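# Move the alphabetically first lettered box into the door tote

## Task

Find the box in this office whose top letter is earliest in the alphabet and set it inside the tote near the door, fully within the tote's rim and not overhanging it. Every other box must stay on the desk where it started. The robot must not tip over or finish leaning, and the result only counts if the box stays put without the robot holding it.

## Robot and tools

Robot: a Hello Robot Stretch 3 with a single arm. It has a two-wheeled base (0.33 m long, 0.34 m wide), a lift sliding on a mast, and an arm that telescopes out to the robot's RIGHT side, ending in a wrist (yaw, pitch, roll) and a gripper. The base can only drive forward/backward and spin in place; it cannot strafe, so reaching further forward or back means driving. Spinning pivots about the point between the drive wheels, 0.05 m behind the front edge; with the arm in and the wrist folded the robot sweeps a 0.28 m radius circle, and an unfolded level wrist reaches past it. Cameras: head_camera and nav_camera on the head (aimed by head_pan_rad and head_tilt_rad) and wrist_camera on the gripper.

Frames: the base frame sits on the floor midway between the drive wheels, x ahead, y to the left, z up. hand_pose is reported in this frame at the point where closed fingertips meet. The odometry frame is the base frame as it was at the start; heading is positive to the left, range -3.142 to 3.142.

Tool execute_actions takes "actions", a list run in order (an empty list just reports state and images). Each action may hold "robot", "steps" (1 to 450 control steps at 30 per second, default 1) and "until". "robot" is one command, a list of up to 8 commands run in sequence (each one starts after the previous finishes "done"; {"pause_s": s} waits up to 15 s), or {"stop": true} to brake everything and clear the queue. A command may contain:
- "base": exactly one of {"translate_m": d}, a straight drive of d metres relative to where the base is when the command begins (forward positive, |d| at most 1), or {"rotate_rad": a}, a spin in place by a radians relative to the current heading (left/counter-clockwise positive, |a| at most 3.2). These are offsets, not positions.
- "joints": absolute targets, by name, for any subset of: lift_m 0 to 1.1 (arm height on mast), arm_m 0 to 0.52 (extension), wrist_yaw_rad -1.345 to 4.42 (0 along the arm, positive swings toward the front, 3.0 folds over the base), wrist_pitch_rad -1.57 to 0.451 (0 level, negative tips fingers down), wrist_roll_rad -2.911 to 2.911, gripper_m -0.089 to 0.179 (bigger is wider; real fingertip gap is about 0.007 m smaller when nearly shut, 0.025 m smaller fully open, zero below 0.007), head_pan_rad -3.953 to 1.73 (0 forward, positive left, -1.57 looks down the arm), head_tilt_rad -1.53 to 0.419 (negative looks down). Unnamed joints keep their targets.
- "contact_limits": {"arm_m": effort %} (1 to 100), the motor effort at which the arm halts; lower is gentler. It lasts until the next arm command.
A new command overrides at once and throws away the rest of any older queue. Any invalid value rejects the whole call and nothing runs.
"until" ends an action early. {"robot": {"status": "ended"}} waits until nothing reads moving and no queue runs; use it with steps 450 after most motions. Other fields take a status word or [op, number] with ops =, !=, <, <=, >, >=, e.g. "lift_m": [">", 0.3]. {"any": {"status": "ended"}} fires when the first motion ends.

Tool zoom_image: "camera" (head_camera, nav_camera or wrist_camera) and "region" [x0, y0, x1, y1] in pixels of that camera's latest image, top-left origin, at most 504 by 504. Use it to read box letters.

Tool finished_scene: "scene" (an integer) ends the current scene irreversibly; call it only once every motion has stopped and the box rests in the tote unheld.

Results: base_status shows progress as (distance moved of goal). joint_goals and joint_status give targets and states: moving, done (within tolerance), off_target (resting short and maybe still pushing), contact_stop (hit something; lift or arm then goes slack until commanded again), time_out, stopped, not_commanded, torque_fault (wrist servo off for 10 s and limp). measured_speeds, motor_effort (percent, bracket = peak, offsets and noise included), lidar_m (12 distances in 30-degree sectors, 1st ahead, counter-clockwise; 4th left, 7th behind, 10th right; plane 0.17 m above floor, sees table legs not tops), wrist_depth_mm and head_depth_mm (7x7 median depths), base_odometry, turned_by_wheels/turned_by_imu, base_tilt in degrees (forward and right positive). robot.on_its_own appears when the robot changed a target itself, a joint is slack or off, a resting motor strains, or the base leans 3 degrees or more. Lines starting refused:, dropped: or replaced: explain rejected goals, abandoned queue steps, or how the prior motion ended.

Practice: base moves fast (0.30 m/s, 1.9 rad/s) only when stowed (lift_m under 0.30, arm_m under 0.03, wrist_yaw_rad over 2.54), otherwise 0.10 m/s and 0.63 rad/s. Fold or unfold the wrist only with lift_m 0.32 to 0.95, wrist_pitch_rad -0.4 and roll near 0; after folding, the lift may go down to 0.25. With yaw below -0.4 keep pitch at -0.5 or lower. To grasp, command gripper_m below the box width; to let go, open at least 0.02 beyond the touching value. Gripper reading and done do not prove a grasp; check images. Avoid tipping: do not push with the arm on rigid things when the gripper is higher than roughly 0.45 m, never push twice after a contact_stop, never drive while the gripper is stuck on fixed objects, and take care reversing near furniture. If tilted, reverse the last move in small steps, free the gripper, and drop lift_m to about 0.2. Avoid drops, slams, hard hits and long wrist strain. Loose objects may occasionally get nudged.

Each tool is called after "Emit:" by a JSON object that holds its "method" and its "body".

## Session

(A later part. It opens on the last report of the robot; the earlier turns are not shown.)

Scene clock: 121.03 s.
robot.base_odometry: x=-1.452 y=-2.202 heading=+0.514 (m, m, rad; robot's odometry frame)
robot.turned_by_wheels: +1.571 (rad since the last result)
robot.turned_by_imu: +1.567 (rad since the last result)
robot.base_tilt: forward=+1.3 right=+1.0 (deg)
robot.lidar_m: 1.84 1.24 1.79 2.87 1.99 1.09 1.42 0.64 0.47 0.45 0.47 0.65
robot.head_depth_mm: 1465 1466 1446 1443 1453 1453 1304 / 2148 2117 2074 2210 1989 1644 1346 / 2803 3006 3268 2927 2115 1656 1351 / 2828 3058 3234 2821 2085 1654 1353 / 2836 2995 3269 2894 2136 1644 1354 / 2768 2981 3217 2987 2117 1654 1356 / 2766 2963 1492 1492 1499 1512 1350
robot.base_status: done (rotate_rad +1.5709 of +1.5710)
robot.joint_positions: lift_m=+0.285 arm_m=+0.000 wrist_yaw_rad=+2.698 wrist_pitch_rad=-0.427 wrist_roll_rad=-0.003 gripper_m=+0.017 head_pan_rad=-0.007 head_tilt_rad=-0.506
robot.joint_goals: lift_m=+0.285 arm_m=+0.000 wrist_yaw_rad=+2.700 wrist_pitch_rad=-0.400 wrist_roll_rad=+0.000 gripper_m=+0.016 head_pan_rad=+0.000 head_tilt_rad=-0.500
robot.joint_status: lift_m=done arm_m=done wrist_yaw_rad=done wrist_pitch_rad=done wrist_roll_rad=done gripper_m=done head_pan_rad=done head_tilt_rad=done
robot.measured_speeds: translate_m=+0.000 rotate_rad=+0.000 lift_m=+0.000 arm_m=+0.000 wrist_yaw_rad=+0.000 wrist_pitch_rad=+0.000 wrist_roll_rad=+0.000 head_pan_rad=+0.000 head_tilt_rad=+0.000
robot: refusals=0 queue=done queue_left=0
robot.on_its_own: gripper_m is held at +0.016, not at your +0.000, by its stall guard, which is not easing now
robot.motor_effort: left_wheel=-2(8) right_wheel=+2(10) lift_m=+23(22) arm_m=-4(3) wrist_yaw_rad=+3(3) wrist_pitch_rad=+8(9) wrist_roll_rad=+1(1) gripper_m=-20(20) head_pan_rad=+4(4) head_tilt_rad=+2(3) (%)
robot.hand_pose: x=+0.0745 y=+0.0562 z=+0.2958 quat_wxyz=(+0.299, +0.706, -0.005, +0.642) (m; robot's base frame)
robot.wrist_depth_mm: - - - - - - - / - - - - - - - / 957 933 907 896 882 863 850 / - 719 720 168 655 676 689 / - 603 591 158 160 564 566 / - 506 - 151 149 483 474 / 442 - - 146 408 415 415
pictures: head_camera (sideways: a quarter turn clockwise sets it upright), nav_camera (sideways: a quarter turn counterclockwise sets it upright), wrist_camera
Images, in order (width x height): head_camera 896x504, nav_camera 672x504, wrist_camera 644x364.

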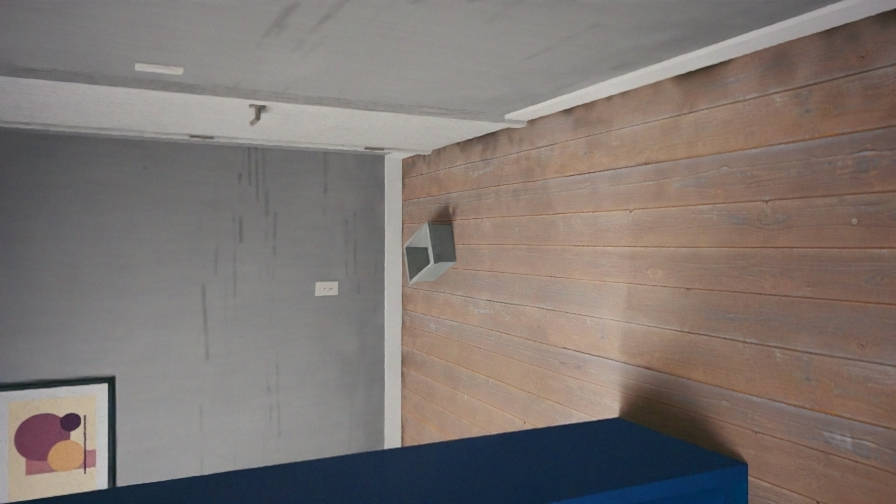

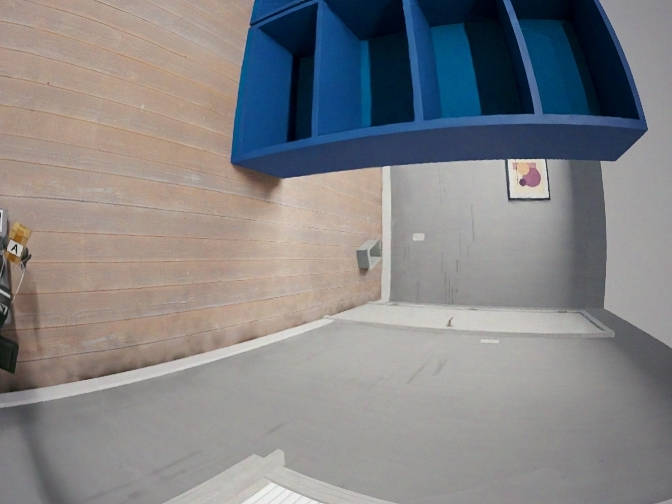

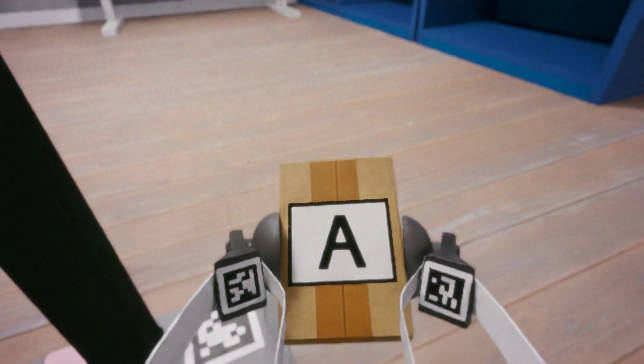

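Emit:
{"method": "execute_actions", "body": {"actions": [{"robot": [{"base": {"translate_m": 1.0}}, {"base": {"translate_m": 1.0}, "joints": {"head_tilt_rad": -0.8, "head_pan_rad": 0.2}}], "steps": 450, "until": {"robot": {"status": "ended"}}}]}}

Scene clock: 131.33 s.
robot.base_odometry: x=+0.290 y=-1.219 heading=+0.514 (m, m, rad; robot's odometry frame)
robot.turned_by_wheels: +0.000 (rad since the last result)
robot.turned_by_imu: +0.008 (rad since the last result)
robot.base_tilt: forward=+1.3 right=+0.9 (deg)
robot.lidar_m: 1.32 1.37 1.91 1.48 0.63 0.68 1.77 0.67 0.50 0.46 0.48 0.68
robot.head_depth_mm: 1089 1214 1376 1597 1561 1334 1169 / 1111 1250 1404 1638 1560 1303 1160 / 1130 1274 1446 1677 1484 1292 1157 / 1157 1302 1494 1733 1569 1337 1160 / 1178 1320 1531 1759 1567 1338 1169 / 1203 1367 1577 1789 1556 1337 1167 / 1238 1406 1611 1822 1568 1331 1164
robot.base_status: done (translate_m +1.0000 of +1.0000)
robot.joint_positions: lift_m=+0.285 arm_m=+0.000 wrist_yaw_rad=+2.698 wrist_pitch_rad=-0.427 wrist_roll_rad=-0.003 gripper_m=+0.017 head_pan_rad=+0.193 head_tilt_rad=-0.791
robot.joint_goals: lift_m=+0.285 arm_m=+0.000 wrist_yaw_rad=+2.700 wrist_pitch_rad=-0.400 wrist_roll_rad=+0.000 gripper_m=+0.016 head_pan_rad=+0.200 head_tilt_rad=-0.800
robot.joint_status: lift_m=done arm_m=done wrist_yaw_rad=done wrist_pitch_rad=done wrist_roll_rad=done gripper_m=done head_pan_rad=done head_tilt_rad=done
robot.measured_speeds: translate_m=+0.000 rotate_rad=+0.000 lift_m=+0.000 arm_m=+0.000 wrist_yaw_rad=+0.000 wrist_pitch_rad=+0.000 wrist_roll_rad=+0.000 head_pan_rad=+0.000 head_tilt_rad=+0.000
robot: refusals=0 queue=done queue_left=0
robot.on_its_own: gripper_m is held at +0.016, not at your +0.000, by its stall guard, which is not easing now
robot.motor_effort: left_wheel=-2(6) right_wheel=+2(7) lift_m=+22(23) arm_m=-4(4) wrist_yaw_rad=+3(3) wrist_pitch_rad=+9(9) wrist_roll_rad=+1(1) gripper_m=-20(20) head_pan_rad=+4(24) head_tilt_rad=-4(23) (%)
robot.hand_pose: x=+0.0745 y=+0.0562 z=+0.2958 quat_wxyz=(+0.298, +0.706, -0.005, +0.642) (m; robot's base frame)
robot.wrist_depth_mm: - - - - - - - / - - - - - - - / 927 942 895 887 882 866 838 / - 732 718 168 677 678 668 / - 590 606 158 160 565 560 / - 500 - 151 149 487 476 / 442 - - 145 403 417 421
pictures: head_camera (sideways: a quarter turn clockwise sets it upright), nav_camera (sideways: a quarter turn counterclockwise sets it upright), wrist_camera
Images, in order (width x height): head_camera 896x504, nav_camera 672x504, wrist_camera 644x364.

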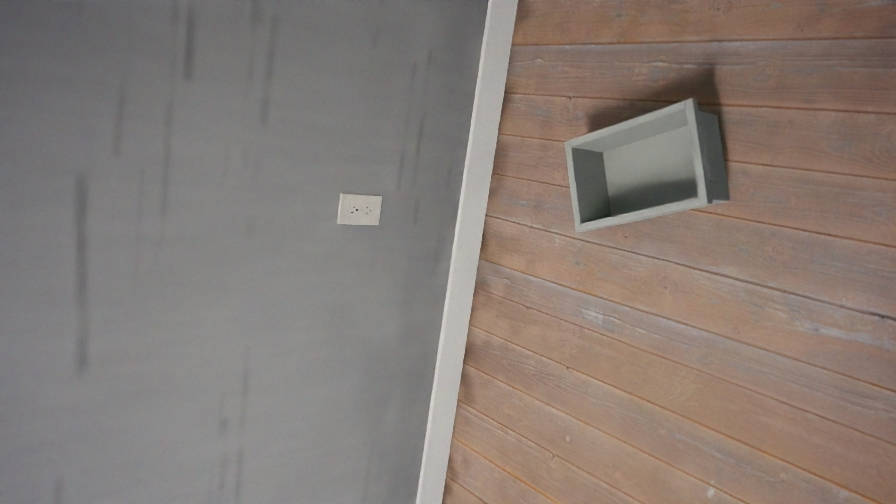

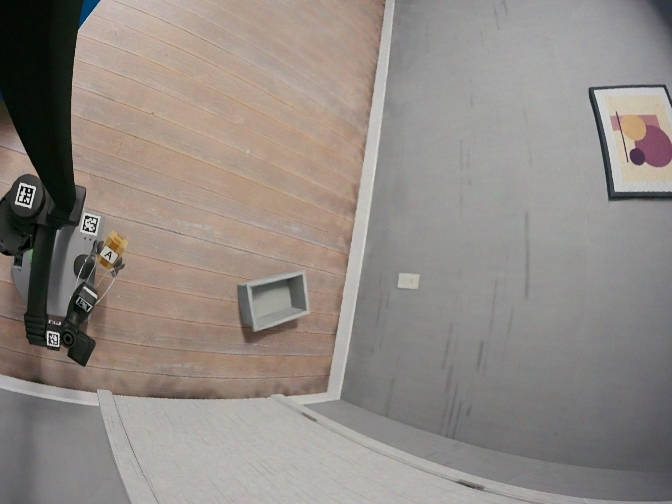

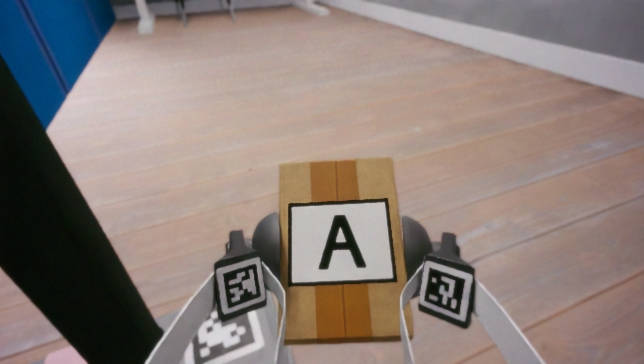

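I'll re-observe the scene before continuing.

Emit:
{"method": "execute_actions", "body": {"actions": []}}

Scene clock: 131.97 s.
robot.base_odometry: x=+0.290 y=-1.219 heading=+0.514 (m, m, rad; robot's odometry frame)
robot.turned_by_wheels: +0.000 (rad since the last result)
robot.turned_by_imu: +0.000 (rad since the last result)
robot.base_tilt: forward=+1.4 right=+1.0 (deg)
robot.lidar_m: 1.32 1.38 1.91 1.48 0.63 0.68 1.77 0.68 0.50 0.46 0.47 0.68
robot.head_depth_mm: 1084 1215 1368 1593 1554 1325 1159 / 1107 1230 1400 1627 1564 1299 1162 / 1130 1267 1449 1705 1485 1282 1164 / 1153 1297 1491 1732 1568 1329 1160 / 1172 1331 1527 1749 1562 1332 1162 / 1201 1367 1559 1790 1560 1343 1159 / 1237 1399 1625 1834 1574 1335 1164
robot.base_status: done (translate_m +1.0000 of +1.0000)
robot.joint_positions: lift_m=+0.285 arm_m=+0.000 wrist_yaw_rad=+2.698 wrist_pitch_rad=-0.427 wrist_roll_rad=-0.003 gripper_m=+0.017 head_pan_rad=+0.193 head_tilt_rad=-0.791
robot.joint_goals: lift_m=+0.285 arm_m=+0.000 wrist_yaw_rad=+2.700 wrist_pitch_rad=-0.400 wrist_roll_rad=+0.000 gripper_m=+0.016 head_pan_rad=+0.200 head_tilt_rad=-0.800
robot.joint_status: lift_m=done arm_m=done wrist_yaw_rad=done wrist_pitch_rad=done wrist_roll_rad=done gripper_m=done head_pan_rad=done head_tilt_rad=done
robot.measured_speeds: translate_m=+0.000 rotate_rad=+0.000 lift_m=+0.000 arm_m=+0.000 wrist_yaw_rad=+0.000 wrist_pitch_rad=+0.000 wrist_roll_rad=+0.000 head_pan_rad=+0.000 head_tilt_rad=+0.000
robot: refusals=0 queue=done queue_left=0
robot.on_its_own: gripper_m is held at +0.016, not at your +0.000, by its stall guard, which is not easing now
robot.motor_effort: left_wheel=-2(2) right_wheel=+2(2) lift_m=+23(23) arm_m=-4(5) wrist_yaw_rad=+2(2) wrist_pitch_rad=+9(9) wrist_roll_rad=+1(1) gripper_m=-20(21) head_pan_rad=+4(5) head_tilt_rad=-4(4) (%)
robot.hand_pose: x=+0.0745 y=+0.0562 z=+0.2958 quat_wxyz=(+0.298, +0.706, -0.005, +0.642) (m; robot's base frame)
robot.wrist_depth_mm: - - - - - - - / - - - - - - - / 912 952 896 894 914 884 849 / - 739 713 169 657 689 679 / - 590 608 158 160 558 566 / - 506 - 151 149 474 468 / 439 - - 145 404 415 410
pictures: head_camera (sideways: a quarter turn clockwise sets it upright), nav_camera (sideways: a quarter turn counterclockwise sets it upright), wrist_camera
Images, in order (width x height): head_camera 896x504, nav_camera 672x504, wrist_camera 644x364.

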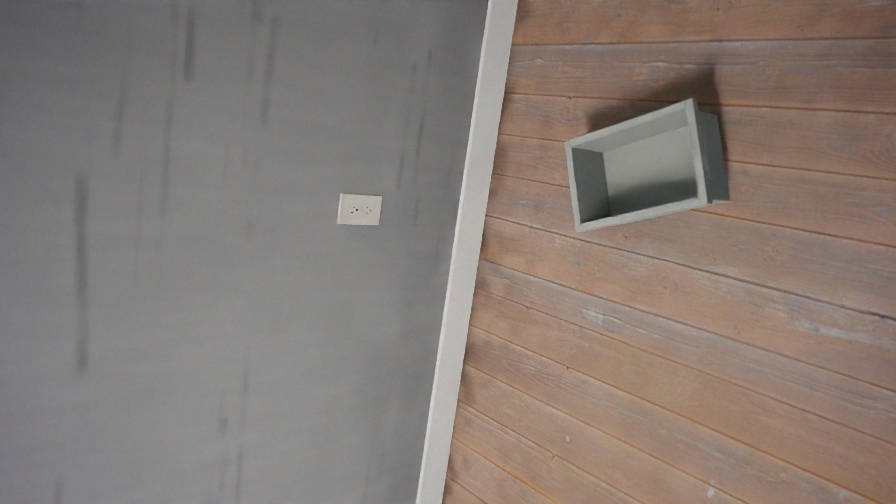

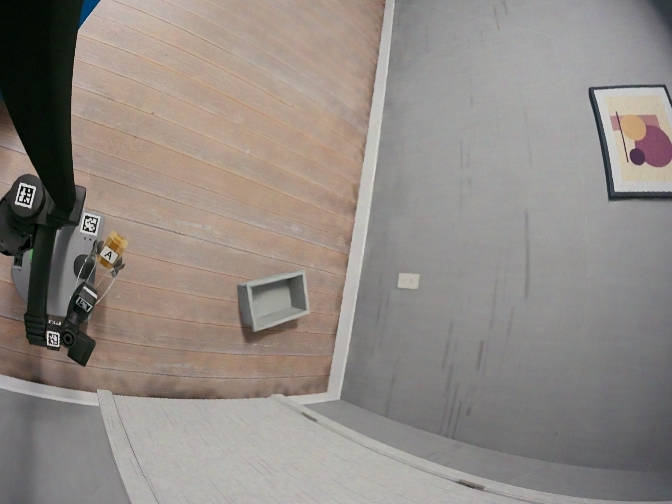

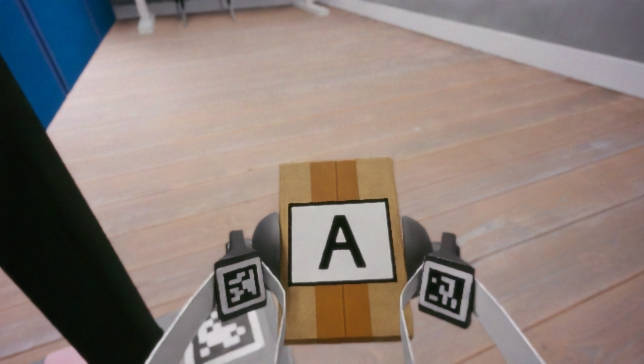

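Emit:
{"method": "execute_actions", "body": {"actions": [{"robot": [{"base": {"translate_m": 0.25}}, {"base": {"rotate_rad": 1.77}, "joints": {"head_pan_rad": -1.57, "head_tilt_rad": -1.0}}], "steps": 450, "until": {"robot": {"status": "ended"}}}]}}

Scene clock: 141.07 s.
robot.base_odometry: x=+0.507 y=-1.096 heading=+2.284 (m, m, rad; robot's odometry frame)
robot.turned_by_wheels: +1.770 (rad since the last result)
robot.turned_by_imu: +1.762 (rad since the last result)
robot.base_tilt: forward=+1.4 right=+1.1 (deg)
robot.lidar_m: 1.42 0.81 0.88 1.07 0.58 0.47 0.47 0.53 0.87 1.07 1.21 2.00
robot.head_depth_mm: 936 1086 1278 1491 1384 1227 1101 / 956 1118 1321 1517 1382 1210 1127 / 975 1140 1357 1543 1353 1211 - / 1002 1165 1402 1579 1361 1218 - / 1033 1206 1453 1578 1382 1230 1105 / 1054 1246 1518 1584 1367 1232 1110 / 1083 1278 1572 1587 1386 1232 1107
robot.base_status: done (rotate_rad +1.7699 of +1.7700)
robot.joint_positions: lift_m=+0.285 arm_m=+0.000 wrist_yaw_rad=+2.698 wrist_pitch_rad=-0.427 wrist_roll_rad=-0.003 gripper_m=+0.017 head_pan_rad=-1.563 head_tilt_rad=-0.988
robot.joint_goals: lift_m=+0.285 arm_m=+0.000 wrist_yaw_rad=+2.700 wrist_pitch_rad=-0.400 wrist_roll_rad=+0.000 gripper_m=+0.016 head_pan_rad=-1.570 head_tilt_rad=-1.000
robot.joint_status: lift_m=done arm_m=done wrist_yaw_rad=done wrist_pitch_rad=done wrist_roll_rad=done gripper_m=done head_pan_rad=done head_tilt_rad=done
robot.measured_speeds: translate_m=+0.000 rotate_rad=+0.000 lift_m=+0.000 arm_m=+0.000 wrist_yaw_rad=+0.000 wrist_pitch_rad=+0.000 wrist_roll_rad=+0.000 head_pan_rad=+0.000 head_tilt_rad=+0.000
robot: refusals=0 queue=done queue_left=0
robot.on_its_own: gripper_m is held at +0.016, not at your +0.000, by its stall guard, which is not easing now
robot.motor_effort: left_wheel=-2(8) right_wheel=+2(10) lift_m=+22(22) arm_m=-4(4) wrist_yaw_rad=+2(3) wrist_pitch_rad=+9(9) wrist_roll_rad=+1(1) gripper_m=-20(20) head_pan_rad=-5(49) head_tilt_rad=-5(17) (%)
robot.hand_pose: x=+0.0745 y=+0.0562 z=+0.2958 quat_wxyz=(+0.298, +0.706, -0.005, +0.642) (m; robot's base frame)
robot.wrist_depth_mm: 818 - - - 898 701 730 / 844 - - - 952 793 818 / 820 951 918 878 854 817 842 / - 724 714 167 670 684 679 / - 588 605 158 160 559 561 / - 494 - 150 149 478 475 / 442 - - 146 410 418 421
pictures: head_camera (sideways: a quarter turn clockwise sets it upright), nav_camera (sideways: a quarter turn counterclockwise sets it upright), wrist_camera
Images, in order (width x height): head_camera 896x504, nav_camera 672x504, wrist_camera 644x364.

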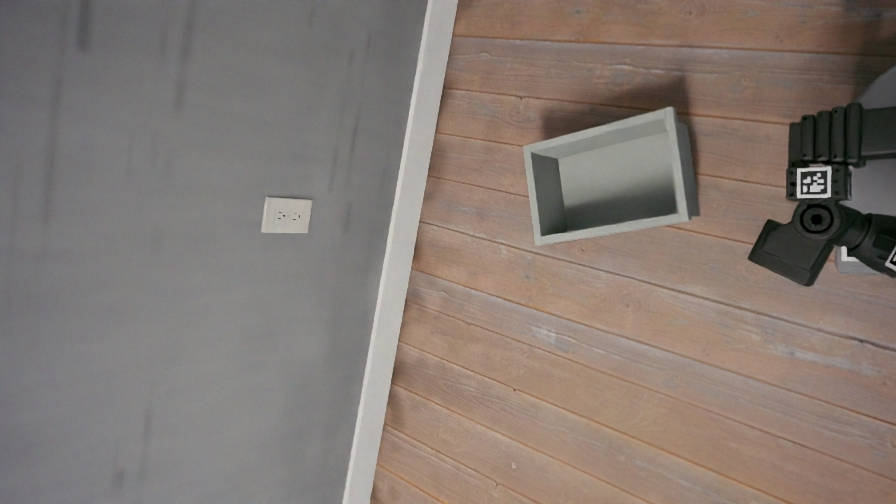

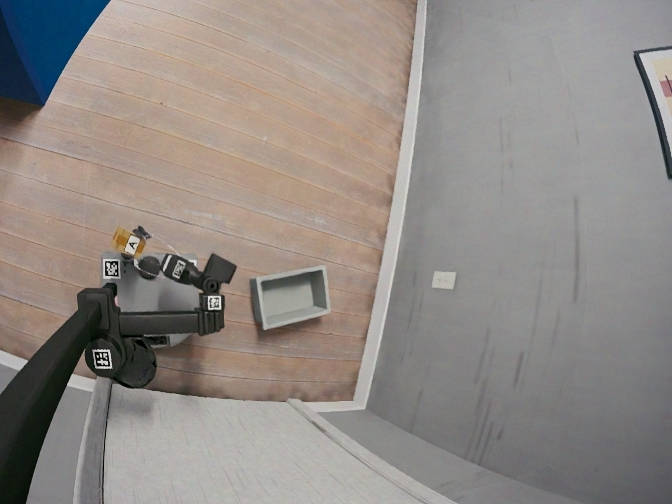

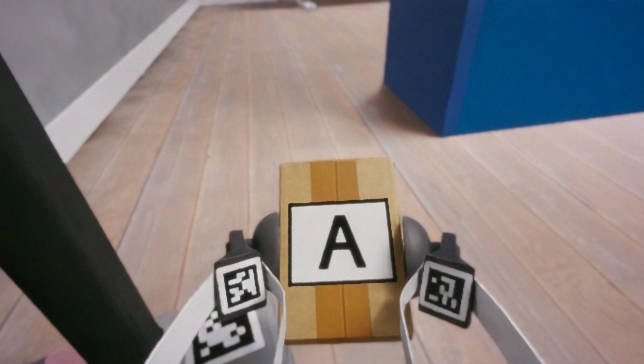

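Emit:
{"method": "zoom_image", "body": {"camera": "head_camera", "region": [480, 60, 760, 300]}}

Region (480, 60, 760, 300) of head_camera's 896x504 image, scaled by 1.800, with more detail than that image has; it fills the top 432 rows of this view, and the rest is white.

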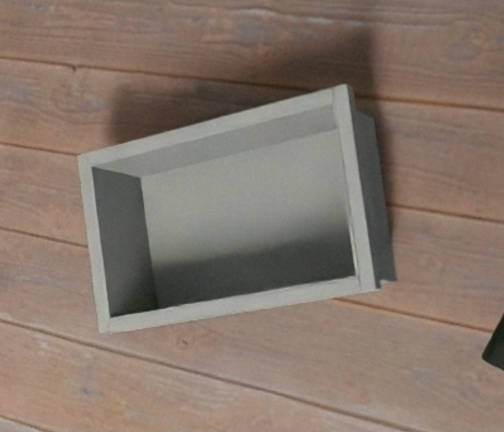

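Emit:
{"method": "execute_actions", "body": {"actions": [{"robot": [{"base": {"rotate_rad": -0.16}, "joints": {"lift_m": 0.45}}, {"joints": {"wrist_yaw_rad": 0.0}}, {"joints": {"wrist_pitch_rad": -1.0, "arm_m": 0.28}}], "steps": 450, "until": {"robot": {"status": "ended"}}}]}}

Scene clock: 152.17 s.
robot.base_odometry: x=+0.507 y=-1.096 heading=+2.124 (m, m, rad; robot's odometry frame)
robot.turned_by_wheels: -0.160 (rad since the last result)
robot.turned_by_imu: -0.157 (rad since the last result)
robot.base_tilt: forward=+1.4 right=+1.0 (deg)
robot.lidar_m: 2.08 0.88 0.81 1.56 0.66 0.47 0.47 0.50 0.71 1.07 1.13 1.62
robot.head_depth_mm: 957 1111 1332 1523 1375 1216 1098 / 968 1126 1349 1544 1373 1231 - / 971 1135 1364 1566 1308 1206 1134 / 978 1139 1385 1555 1332 1202 1122 / 986 1149 1383 1571 1384 1225 1111 / 997 1161 1399 1561 1383 1232 1108 / 996 1174 1409 1585 1366 1233 1106
robot.base_status: done (rotate_rad -0.1599 of -0.1600)
robot.joint_positions: lift_m=+0.450 arm_m=+0.280 wrist_yaw_rad=+0.001 wrist_pitch_rad=-1.009 wrist_roll_rad=-0.003 gripper_m=+0.017 head_pan_rad=-1.563 head_tilt_rad=-0.988
robot.joint_goals: lift_m=+0.450 arm_m=+0.280 wrist_yaw_rad=+0.000 wrist_pitch_rad=-1.000 wrist_roll_rad=+0.000 gripper_m=+0.016 head_pan_rad=-1.570 head_tilt_rad=-1.000
robot.joint_status: lift_m=done arm_m=done wrist_yaw_rad=done wrist_pitch_rad=done wrist_roll_rad=done gripper_m=done head_pan_rad=done head_tilt_rad=done
robot.measured_speeds: translate_m=+0.000 rotate_rad=+0.000 lift_m=+0.000 arm_m=+0.000 wrist_yaw_rad=+0.000 wrist_pitch_rad=+0.000 wrist_roll_rad=+0.000 head_pan_rad=+0.000 head_tilt_rad=+0.000
robot: refusals=0 queue=done queue_left=0
robot.on_its_own: gripper_m is held at +0.016, not at your +0.000, by its stall guard, which is not easing now
robot.motor_effort: left_wheel=+2(7) right_wheel=-3(7) lift_m=+35(32) arm_m=+5(6) wrist_yaw_rad=-1(4) wrist_pitch_rad=+3(9) wrist_roll_rad=+1(1) gripper_m=-20(20) head_pan_rad=-4(5) head_tilt_rad=-5(5) (%)
robot.hand_pose: x=-0.0215 y=-0.5406 z=+0.3587 quat_wxyz=(+0.620, +0.343, -0.618, -0.341) (m; robot's base frame)
robot.wrist_depth_mm: 696 684 664 651 633 628 611 / 645 663 642 624 617 605 593 / 619 595 595 584 586 575 560 / 584 566 548 167 541 541 529 / 540 529 546 158 160 512 493 / 516 504 - 150 149 479 471 / 495 482 474 146 393 456 448
pictures: head_camera (sideways: a quarter turn clockwise sets it upright), nav_camera (sideways: a quarter turn counterclockwise sets it upright), wrist_camera
Images, in order (width x height): head_camera 896x504, nav_camera 672x504, wrist_camera 644x364.

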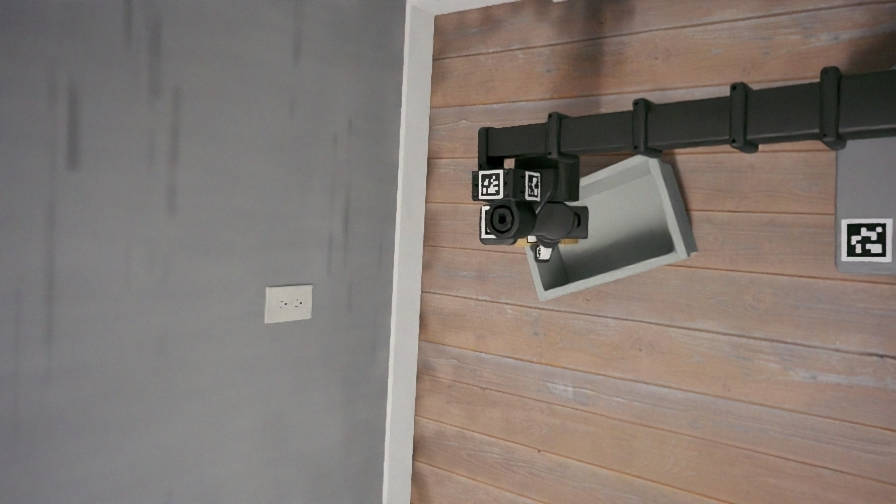

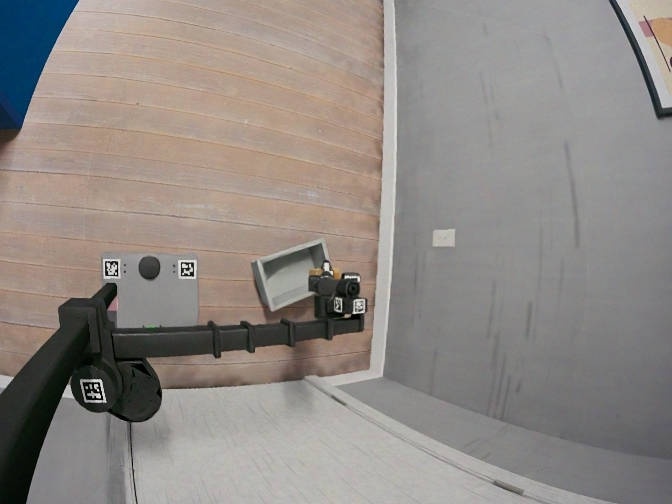

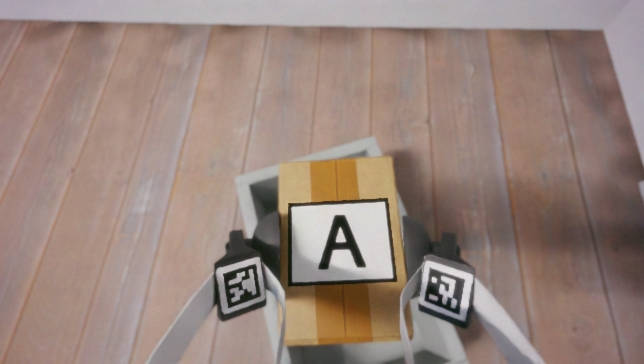

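Emit:
{"method": "zoom_image", "body": {"camera": "head_camera", "region": [440, 100, 720, 340]}}

Region (440, 100, 720, 340) of head_camera's 896x504 image, scaled by 1.800, with more detail than that image has; it fills the top 432 rows of this view, and the rest is white.

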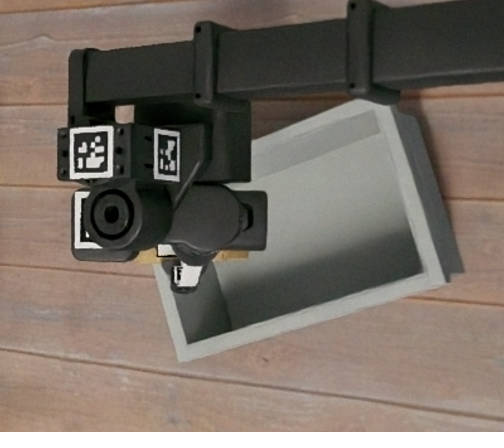

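Emit:
{"method": "execute_actions", "body": {"actions": [{"robot": [{"joints": {"arm_m": 0.31}}, {"joints": {"lift_m": 0.15}}], "steps": 450, "until": {"robot": {"status": "ended"}}}]}}

Scene clock: 157.87 s.
robot.base_odometry: x=+0.507 y=-1.096 heading=+2.124 (m, m, rad; robot's odometry frame)
robot.turned_by_wheels: +0.000 (rad since the last result)
robot.turned_by_imu: +0.001 (rad since the last result)
robot.base_tilt: forward=+1.4 right=+1.0 (deg)
robot.lidar_m: 2.08 0.88 0.81 1.56 0.66 0.47 0.47 0.50 0.72 1.07 1.13 1.62
robot.head_depth_mm: 959 1118 1317 1519 1375 1223 1107 / 965 1125 1345 1557 1369 1218 1132 / 972 1130 1366 1542 1405 1204 1130 / 976 1140 1369 1558 1350 1211 1127 / 984 1156 1383 1567 1384 1235 1105 / 988 1160 1386 1563 1377 1237 1103 / 1001 1170 1409 1586 1378 1235 1104
robot.base_status: done (rotate_rad -0.1599 of -0.1600)
robot.joint_positions: lift_m=+0.150 arm_m=+0.310 wrist_yaw_rad=+0.001 wrist_pitch_rad=-1.009 wrist_roll_rad=-0.003 gripper_m=+0.017 head_pan_rad=-1.563 head_tilt_rad=-0.988
robot.joint_goals: lift_m=+0.150 arm_m=+0.310 wrist_yaw_rad=+0.000 wrist_pitch_rad=-1.000 wrist_roll_rad=+0.000 gripper_m=+0.016 head_pan_rad=-1.570 head_tilt_rad=-1.000
robot.joint_status: lift_m=done arm_m=done wrist_yaw_rad=done wrist_pitch_rad=done wrist_roll_rad=done gripper_m=done head_pan_rad=done head_tilt_rad=done
robot.measured_speeds: translate_m=+0.000 rotate_rad=+0.000 lift_m=+0.000 arm_m=+0.000 wrist_yaw_rad=+0.000 wrist_pitch_rad=+0.000 wrist_roll_rad=+0.000 head_pan_rad=+0.000 head_tilt_rad=+0.000
robot: refusals=0 queue=done queue_left=0
robot.on_its_own: gripper_m is held at +0.016, not at your +0.000, by its stall guard, which is not easing now
robot.motor_effort: left_wheel=+2(3) right_wheel=-3(3) lift_m=+23(35) arm_m=+5(4) wrist_yaw_rad=-1(0) wrist_pitch_rad=+3(3) wrist_roll_rad=+1(1) gripper_m=-20(21) head_pan_rad=-4(4) head_tilt_rad=-4(4) (%)
robot.hand_pose: x=-0.0215 y=-0.5705 z=+0.0592 quat_wxyz=(+0.620, +0.343, -0.617, -0.342) (m; robot's base frame)
robot.wrist_depth_mm: 150 164 179 197 194 137 278 / 139 184 212 240 215 132 257 / 128 178 252 251 239 142 117 / 119 161 239 168 223 152 111 / 112 148 228 158 160 165 112 / 105 135 - 151 149 170 119 / 100 119 200 146 195 178 126
pictures: head_camera (sideways: a quarter turn clockwise sets it upright), nav_camera (sideways: a quarter turn counterclockwise sets it upright), wrist_camera
Images, in order (width x height): head_camera 896x504, nav_camera 672x504, wrist_camera 644x364.

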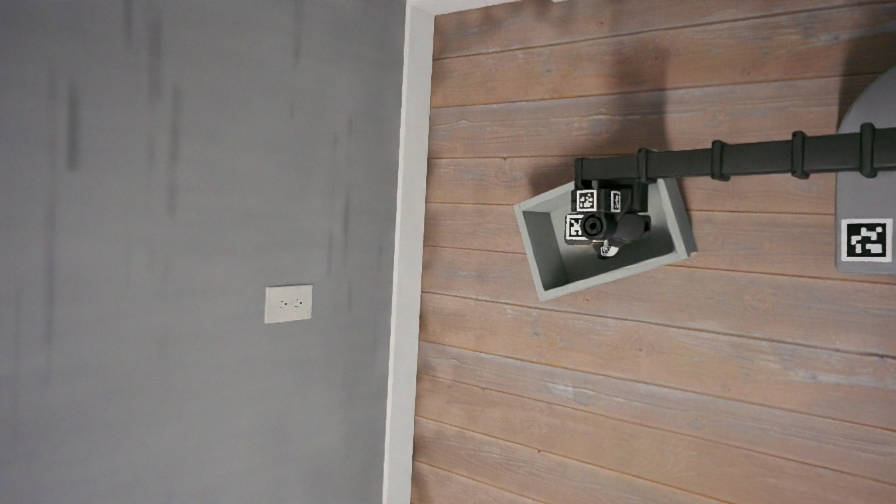

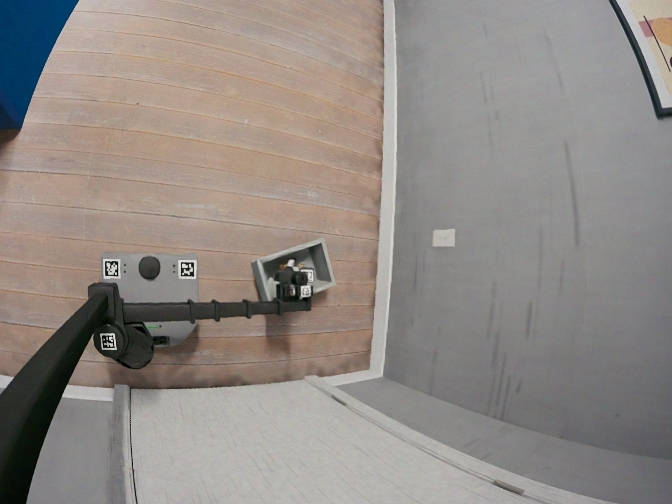

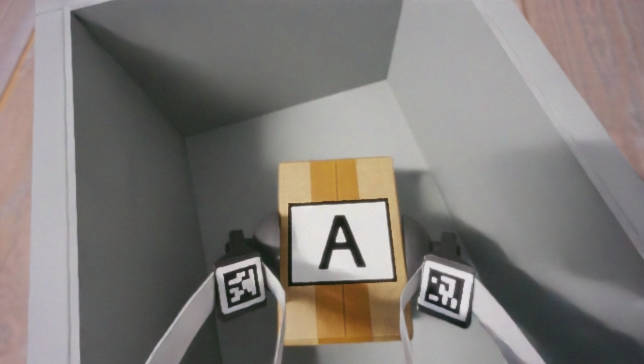

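Emit:
{"method": "execute_actions", "body": {"actions": [{"robot": [{"joints": {"lift_m": 0.134}}, {"joints": {"gripper_m": 0.10}}], "steps": 300, "until": {"robot": {"status": "ended"}}}]}}

Scene clock: 160.33 s.
robot.base_odometry: x=+0.507 y=-1.096 heading=+2.124 (m, m, rad; robot's odometry frame)
robot.turned_by_wheels: +0.000 (rad since the last result)
robot.turned_by_imu: +0.001 (rad since the last result)
robot.base_tilt: forward=+1.3 right=+1.0 (deg)
robot.lidar_m: 2.08 0.88 0.81 1.56 0.66 0.47 0.47 0.50 0.71 1.07 1.13 1.62
robot.head_depth_mm: 957 1116 1328 1523 1372 1216 1103 / 970 1127 1336 1529 1384 1219 1121 / 971 1133 1351 1543 1394 1212 1124 / 976 1142 1366 1556 1348 1207 1122 / 985 1152 1388 1550 1386 1231 1097 / 998 1159 1403 1575 1385 1228 1110 / 1002 1174 1406 1580 1371 1234 1105
robot.base_status: done (rotate_rad -0.1599 of -0.1600)
robot.joint_positions: lift_m=+0.134 arm_m=+0.310 wrist_yaw_rad=+0.001 wrist_pitch_rad=-1.004 wrist_roll_rad=-0.003 gripper_m=+0.100 head_pan_rad=-1.563 head_tilt_rad=-0.988
robot.joint_goals: lift_m=+0.134 arm_m=+0.310 wrist_yaw_rad=+0.000 wrist_pitch_rad=-1.000 wrist_roll_rad=+0.000 gripper_m=+0.100 head_pan_rad=-1.570 head_tilt_rad=-1.000
robot.joint_status: lift_m=done arm_m=done wrist_yaw_rad=done wrist_pitch_rad=done wrist_roll_rad=done gripper_m=done head_pan_rad=done head_tilt_rad=done
robot.measured_speeds: translate_m=+0.000 rotate_rad=+0.000 lift_m=+0.000 arm_m=+0.000 wrist_yaw_rad=+0.000 wrist_pitch_rad=+0.000 wrist_roll_rad=+0.000 head_pan_rad=+0.000 head_tilt_rad=+0.000
robot: refusals=0 queue=done queue_left=0
robot.motor_effort: left_wheel=+3(2) right_wheel=-2(3) lift_m=+21(27) arm_m=+5(5) wrist_yaw_rad=-1(0) wrist_pitch_rad=+2(3) wrist_roll_rad=+1(1) gripper_m=+0(82) head_pan_rad=-3(4) head_tilt_rad=-5(4) (%)
robot.hand_pose: x=-0.0215 y=-0.5717 z=+0.0439 quat_wxyz=(+0.621, +0.341, -0.618, -0.340) (m; robot's base frame)
robot.wrist_depth_mm: 141 162 177 196 193 124 258 / 133 183 213 237 213 132 107 / 124 180 237 237 226 142 101 / 116 161 224 168 213 152 105 / 109 148 212 158 201 157 112 / 102 130 197 149 151 151 118 / 99 122 187 145 183 180 122
pictures: head_camera (sideways: a quarter turn clockwise sets it upright), nav_camera (sideways: a quarter turn counterclockwise sets it upright), wrist_camera
Images, in order (width x height): head_camera 896x504, nav_camera 672x504, wrist_camera 644x364.

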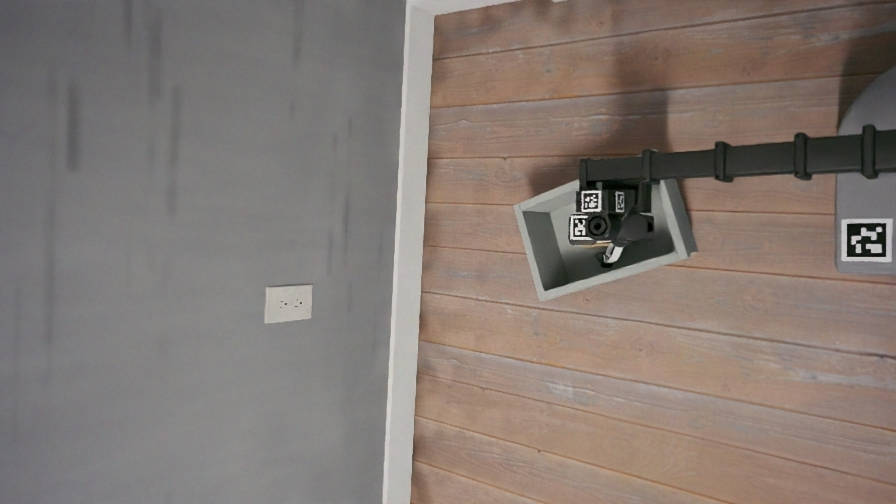

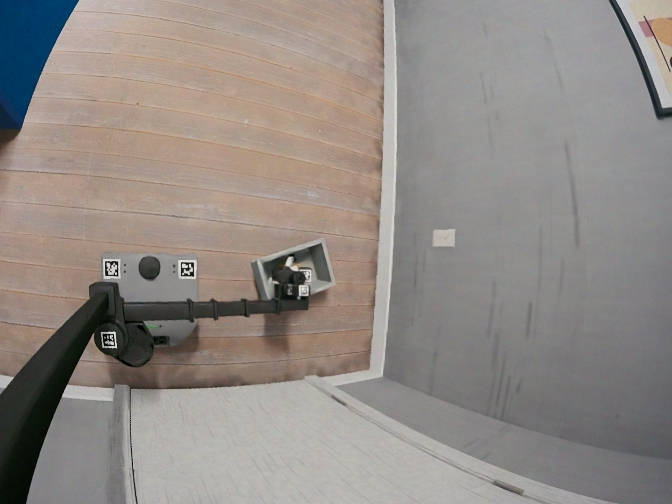

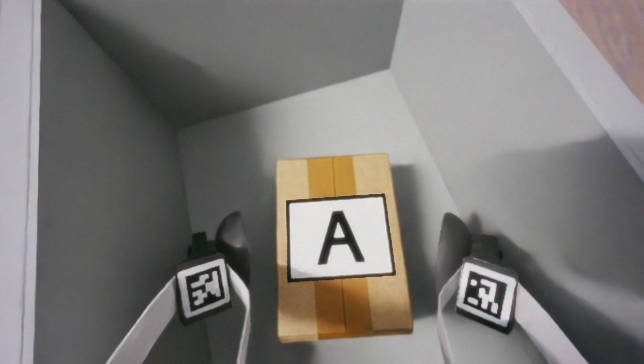

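The box is released inside the tote. Next I'll lift the gripper clear, retract the arm, and check the result.

Emit:
{"method": "execute_actions", "body": {"actions": [{"robot": [{"joints": {"lift_m": 0.45}}, {"joints": {"arm_m": 0.0}}], "steps": 450, "until": {"robot": {"status": "ended"}}}]}}

Scene clock: 167.47 s.
robot.base_odometry: x=+0.507 y=-1.096 heading=+2.124 (m, m, rad; robot's odometry frame)
robot.turned_by_wheels: +0.000 (rad since the last result)
robot.turned_by_imu: +0.002 (rad since the last result)
robot.base_tilt: forward=+1.3 right=+1.1 (deg)
robot.lidar_m: 2.08 0.88 0.81 1.56 0.66 0.47 0.47 0.50 0.71 1.07 1.13 1.62
robot.head_depth_mm: 958 1118 1340 1526 1365 1225 1098 / 961 1120 1353 1540 1382 1226 - / 974 1132 1353 1531 1344 1225 - / 981 1139 1377 1559 1346 1227 1121 / 984 1151 1391 1565 1379 1235 1108 / 995 1165 1392 1565 1376 1225 1104 / 1001 1168 1414 1588 1383 1221 1104
robot.base_status: done (rotate_rad -0.1599 of -0.1600)
robot.joint_positions: lift_m=+0.450 arm_m=+0.000 wrist_yaw_rad=+0.001 wrist_pitch_rad=-1.006 wrist_roll_rad=-0.003 gripper_m=+0.100 head_pan_rad=-1.563 head_tilt_rad=-0.988
robot.joint_goals: lift_m=+0.450 arm_m=+0.000 wrist_yaw_rad=+0.000 wrist_pitch_rad=-1.000 wrist_roll_rad=+0.000 gripper_m=+0.100 head_pan_rad=-1.570 head_tilt_rad=-1.000
robot.joint_status: lift_m=done arm_m=done wrist_yaw_rad=done wrist_pitch_rad=done wrist_roll_rad=done gripper_m=done head_pan_rad=done head_tilt_rad=done
robot.measured_speeds: translate_m=+0.000 rotate_rad=+0.000 lift_m=+0.000 arm_m=+0.000 wrist_yaw_rad=+0.000 wrist_pitch_rad=+0.000 wrist_roll_rad=+0.000 head_pan_rad=+0.000 head_tilt_rad=+0.000
robot: refusals=0 queue=done queue_left=0
robot.motor_effort: left_wheel=+2(3) right_wheel=-2(2) lift_m=+34(39) arm_m=-4(5) wrist_yaw_rad=-1(1) wrist_pitch_rad=+2(2) wrist_roll_rad=+1(1) gripper_m=+0(0) head_pan_rad=-4(4) head_tilt_rad=-4(5) (%)
robot.hand_pose: x=-0.0215 y=-0.2623 z=+0.3592 quat_wxyz=(+0.621, +0.342, -0.618, -0.340) (m; robot's base frame)
robot.wrist_depth_mm: 706 696 681 576 671 661 616 / 657 654 623 618 591 607 588 / 617 610 602 563 565 581 572 / 588 574 561 539 545 544 538 / 536 526 534 514 523 509 507 / 510 506 502 485 491 482 477 / 483 482 470 465 465 453 456
pictures: head_camera (sideways: a quarter turn clockwise sets it upright), nav_camera (sideways: a quarter turn counterclockwise sets it upright), wrist_camera
Images, in order (width x height): head_camera 896x504, nav_camera 672x504, wrist_camera 644x364.

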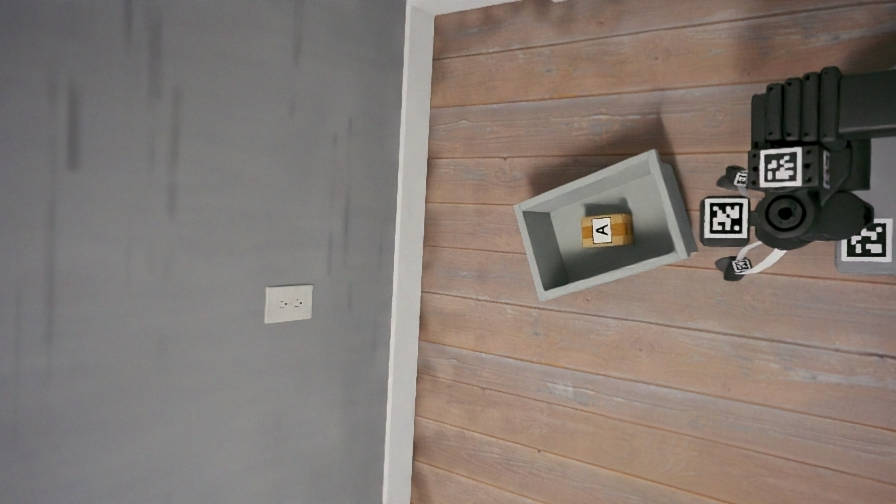

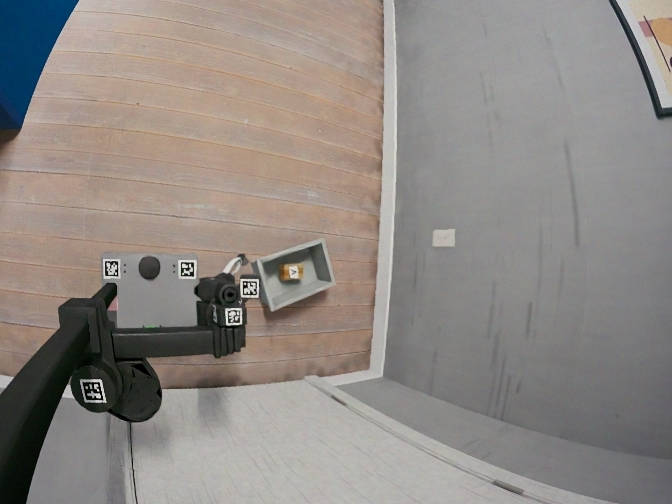

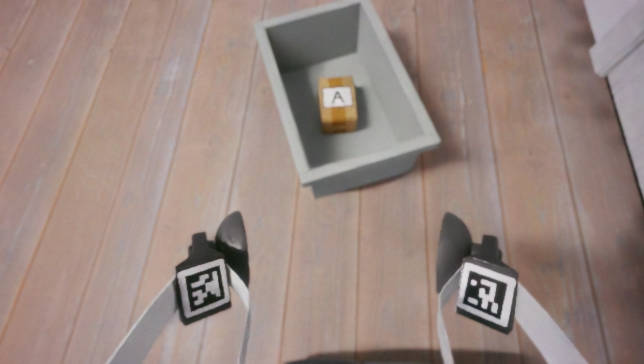

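Box "A" sits flat in the middle of the tote, the gripper is clear of it, and all motion has ended. I'm finishing scene 1.

Emit:
{"method": "finished_scene", "body": {"scene": 1}}

The scene is finished: the task was done.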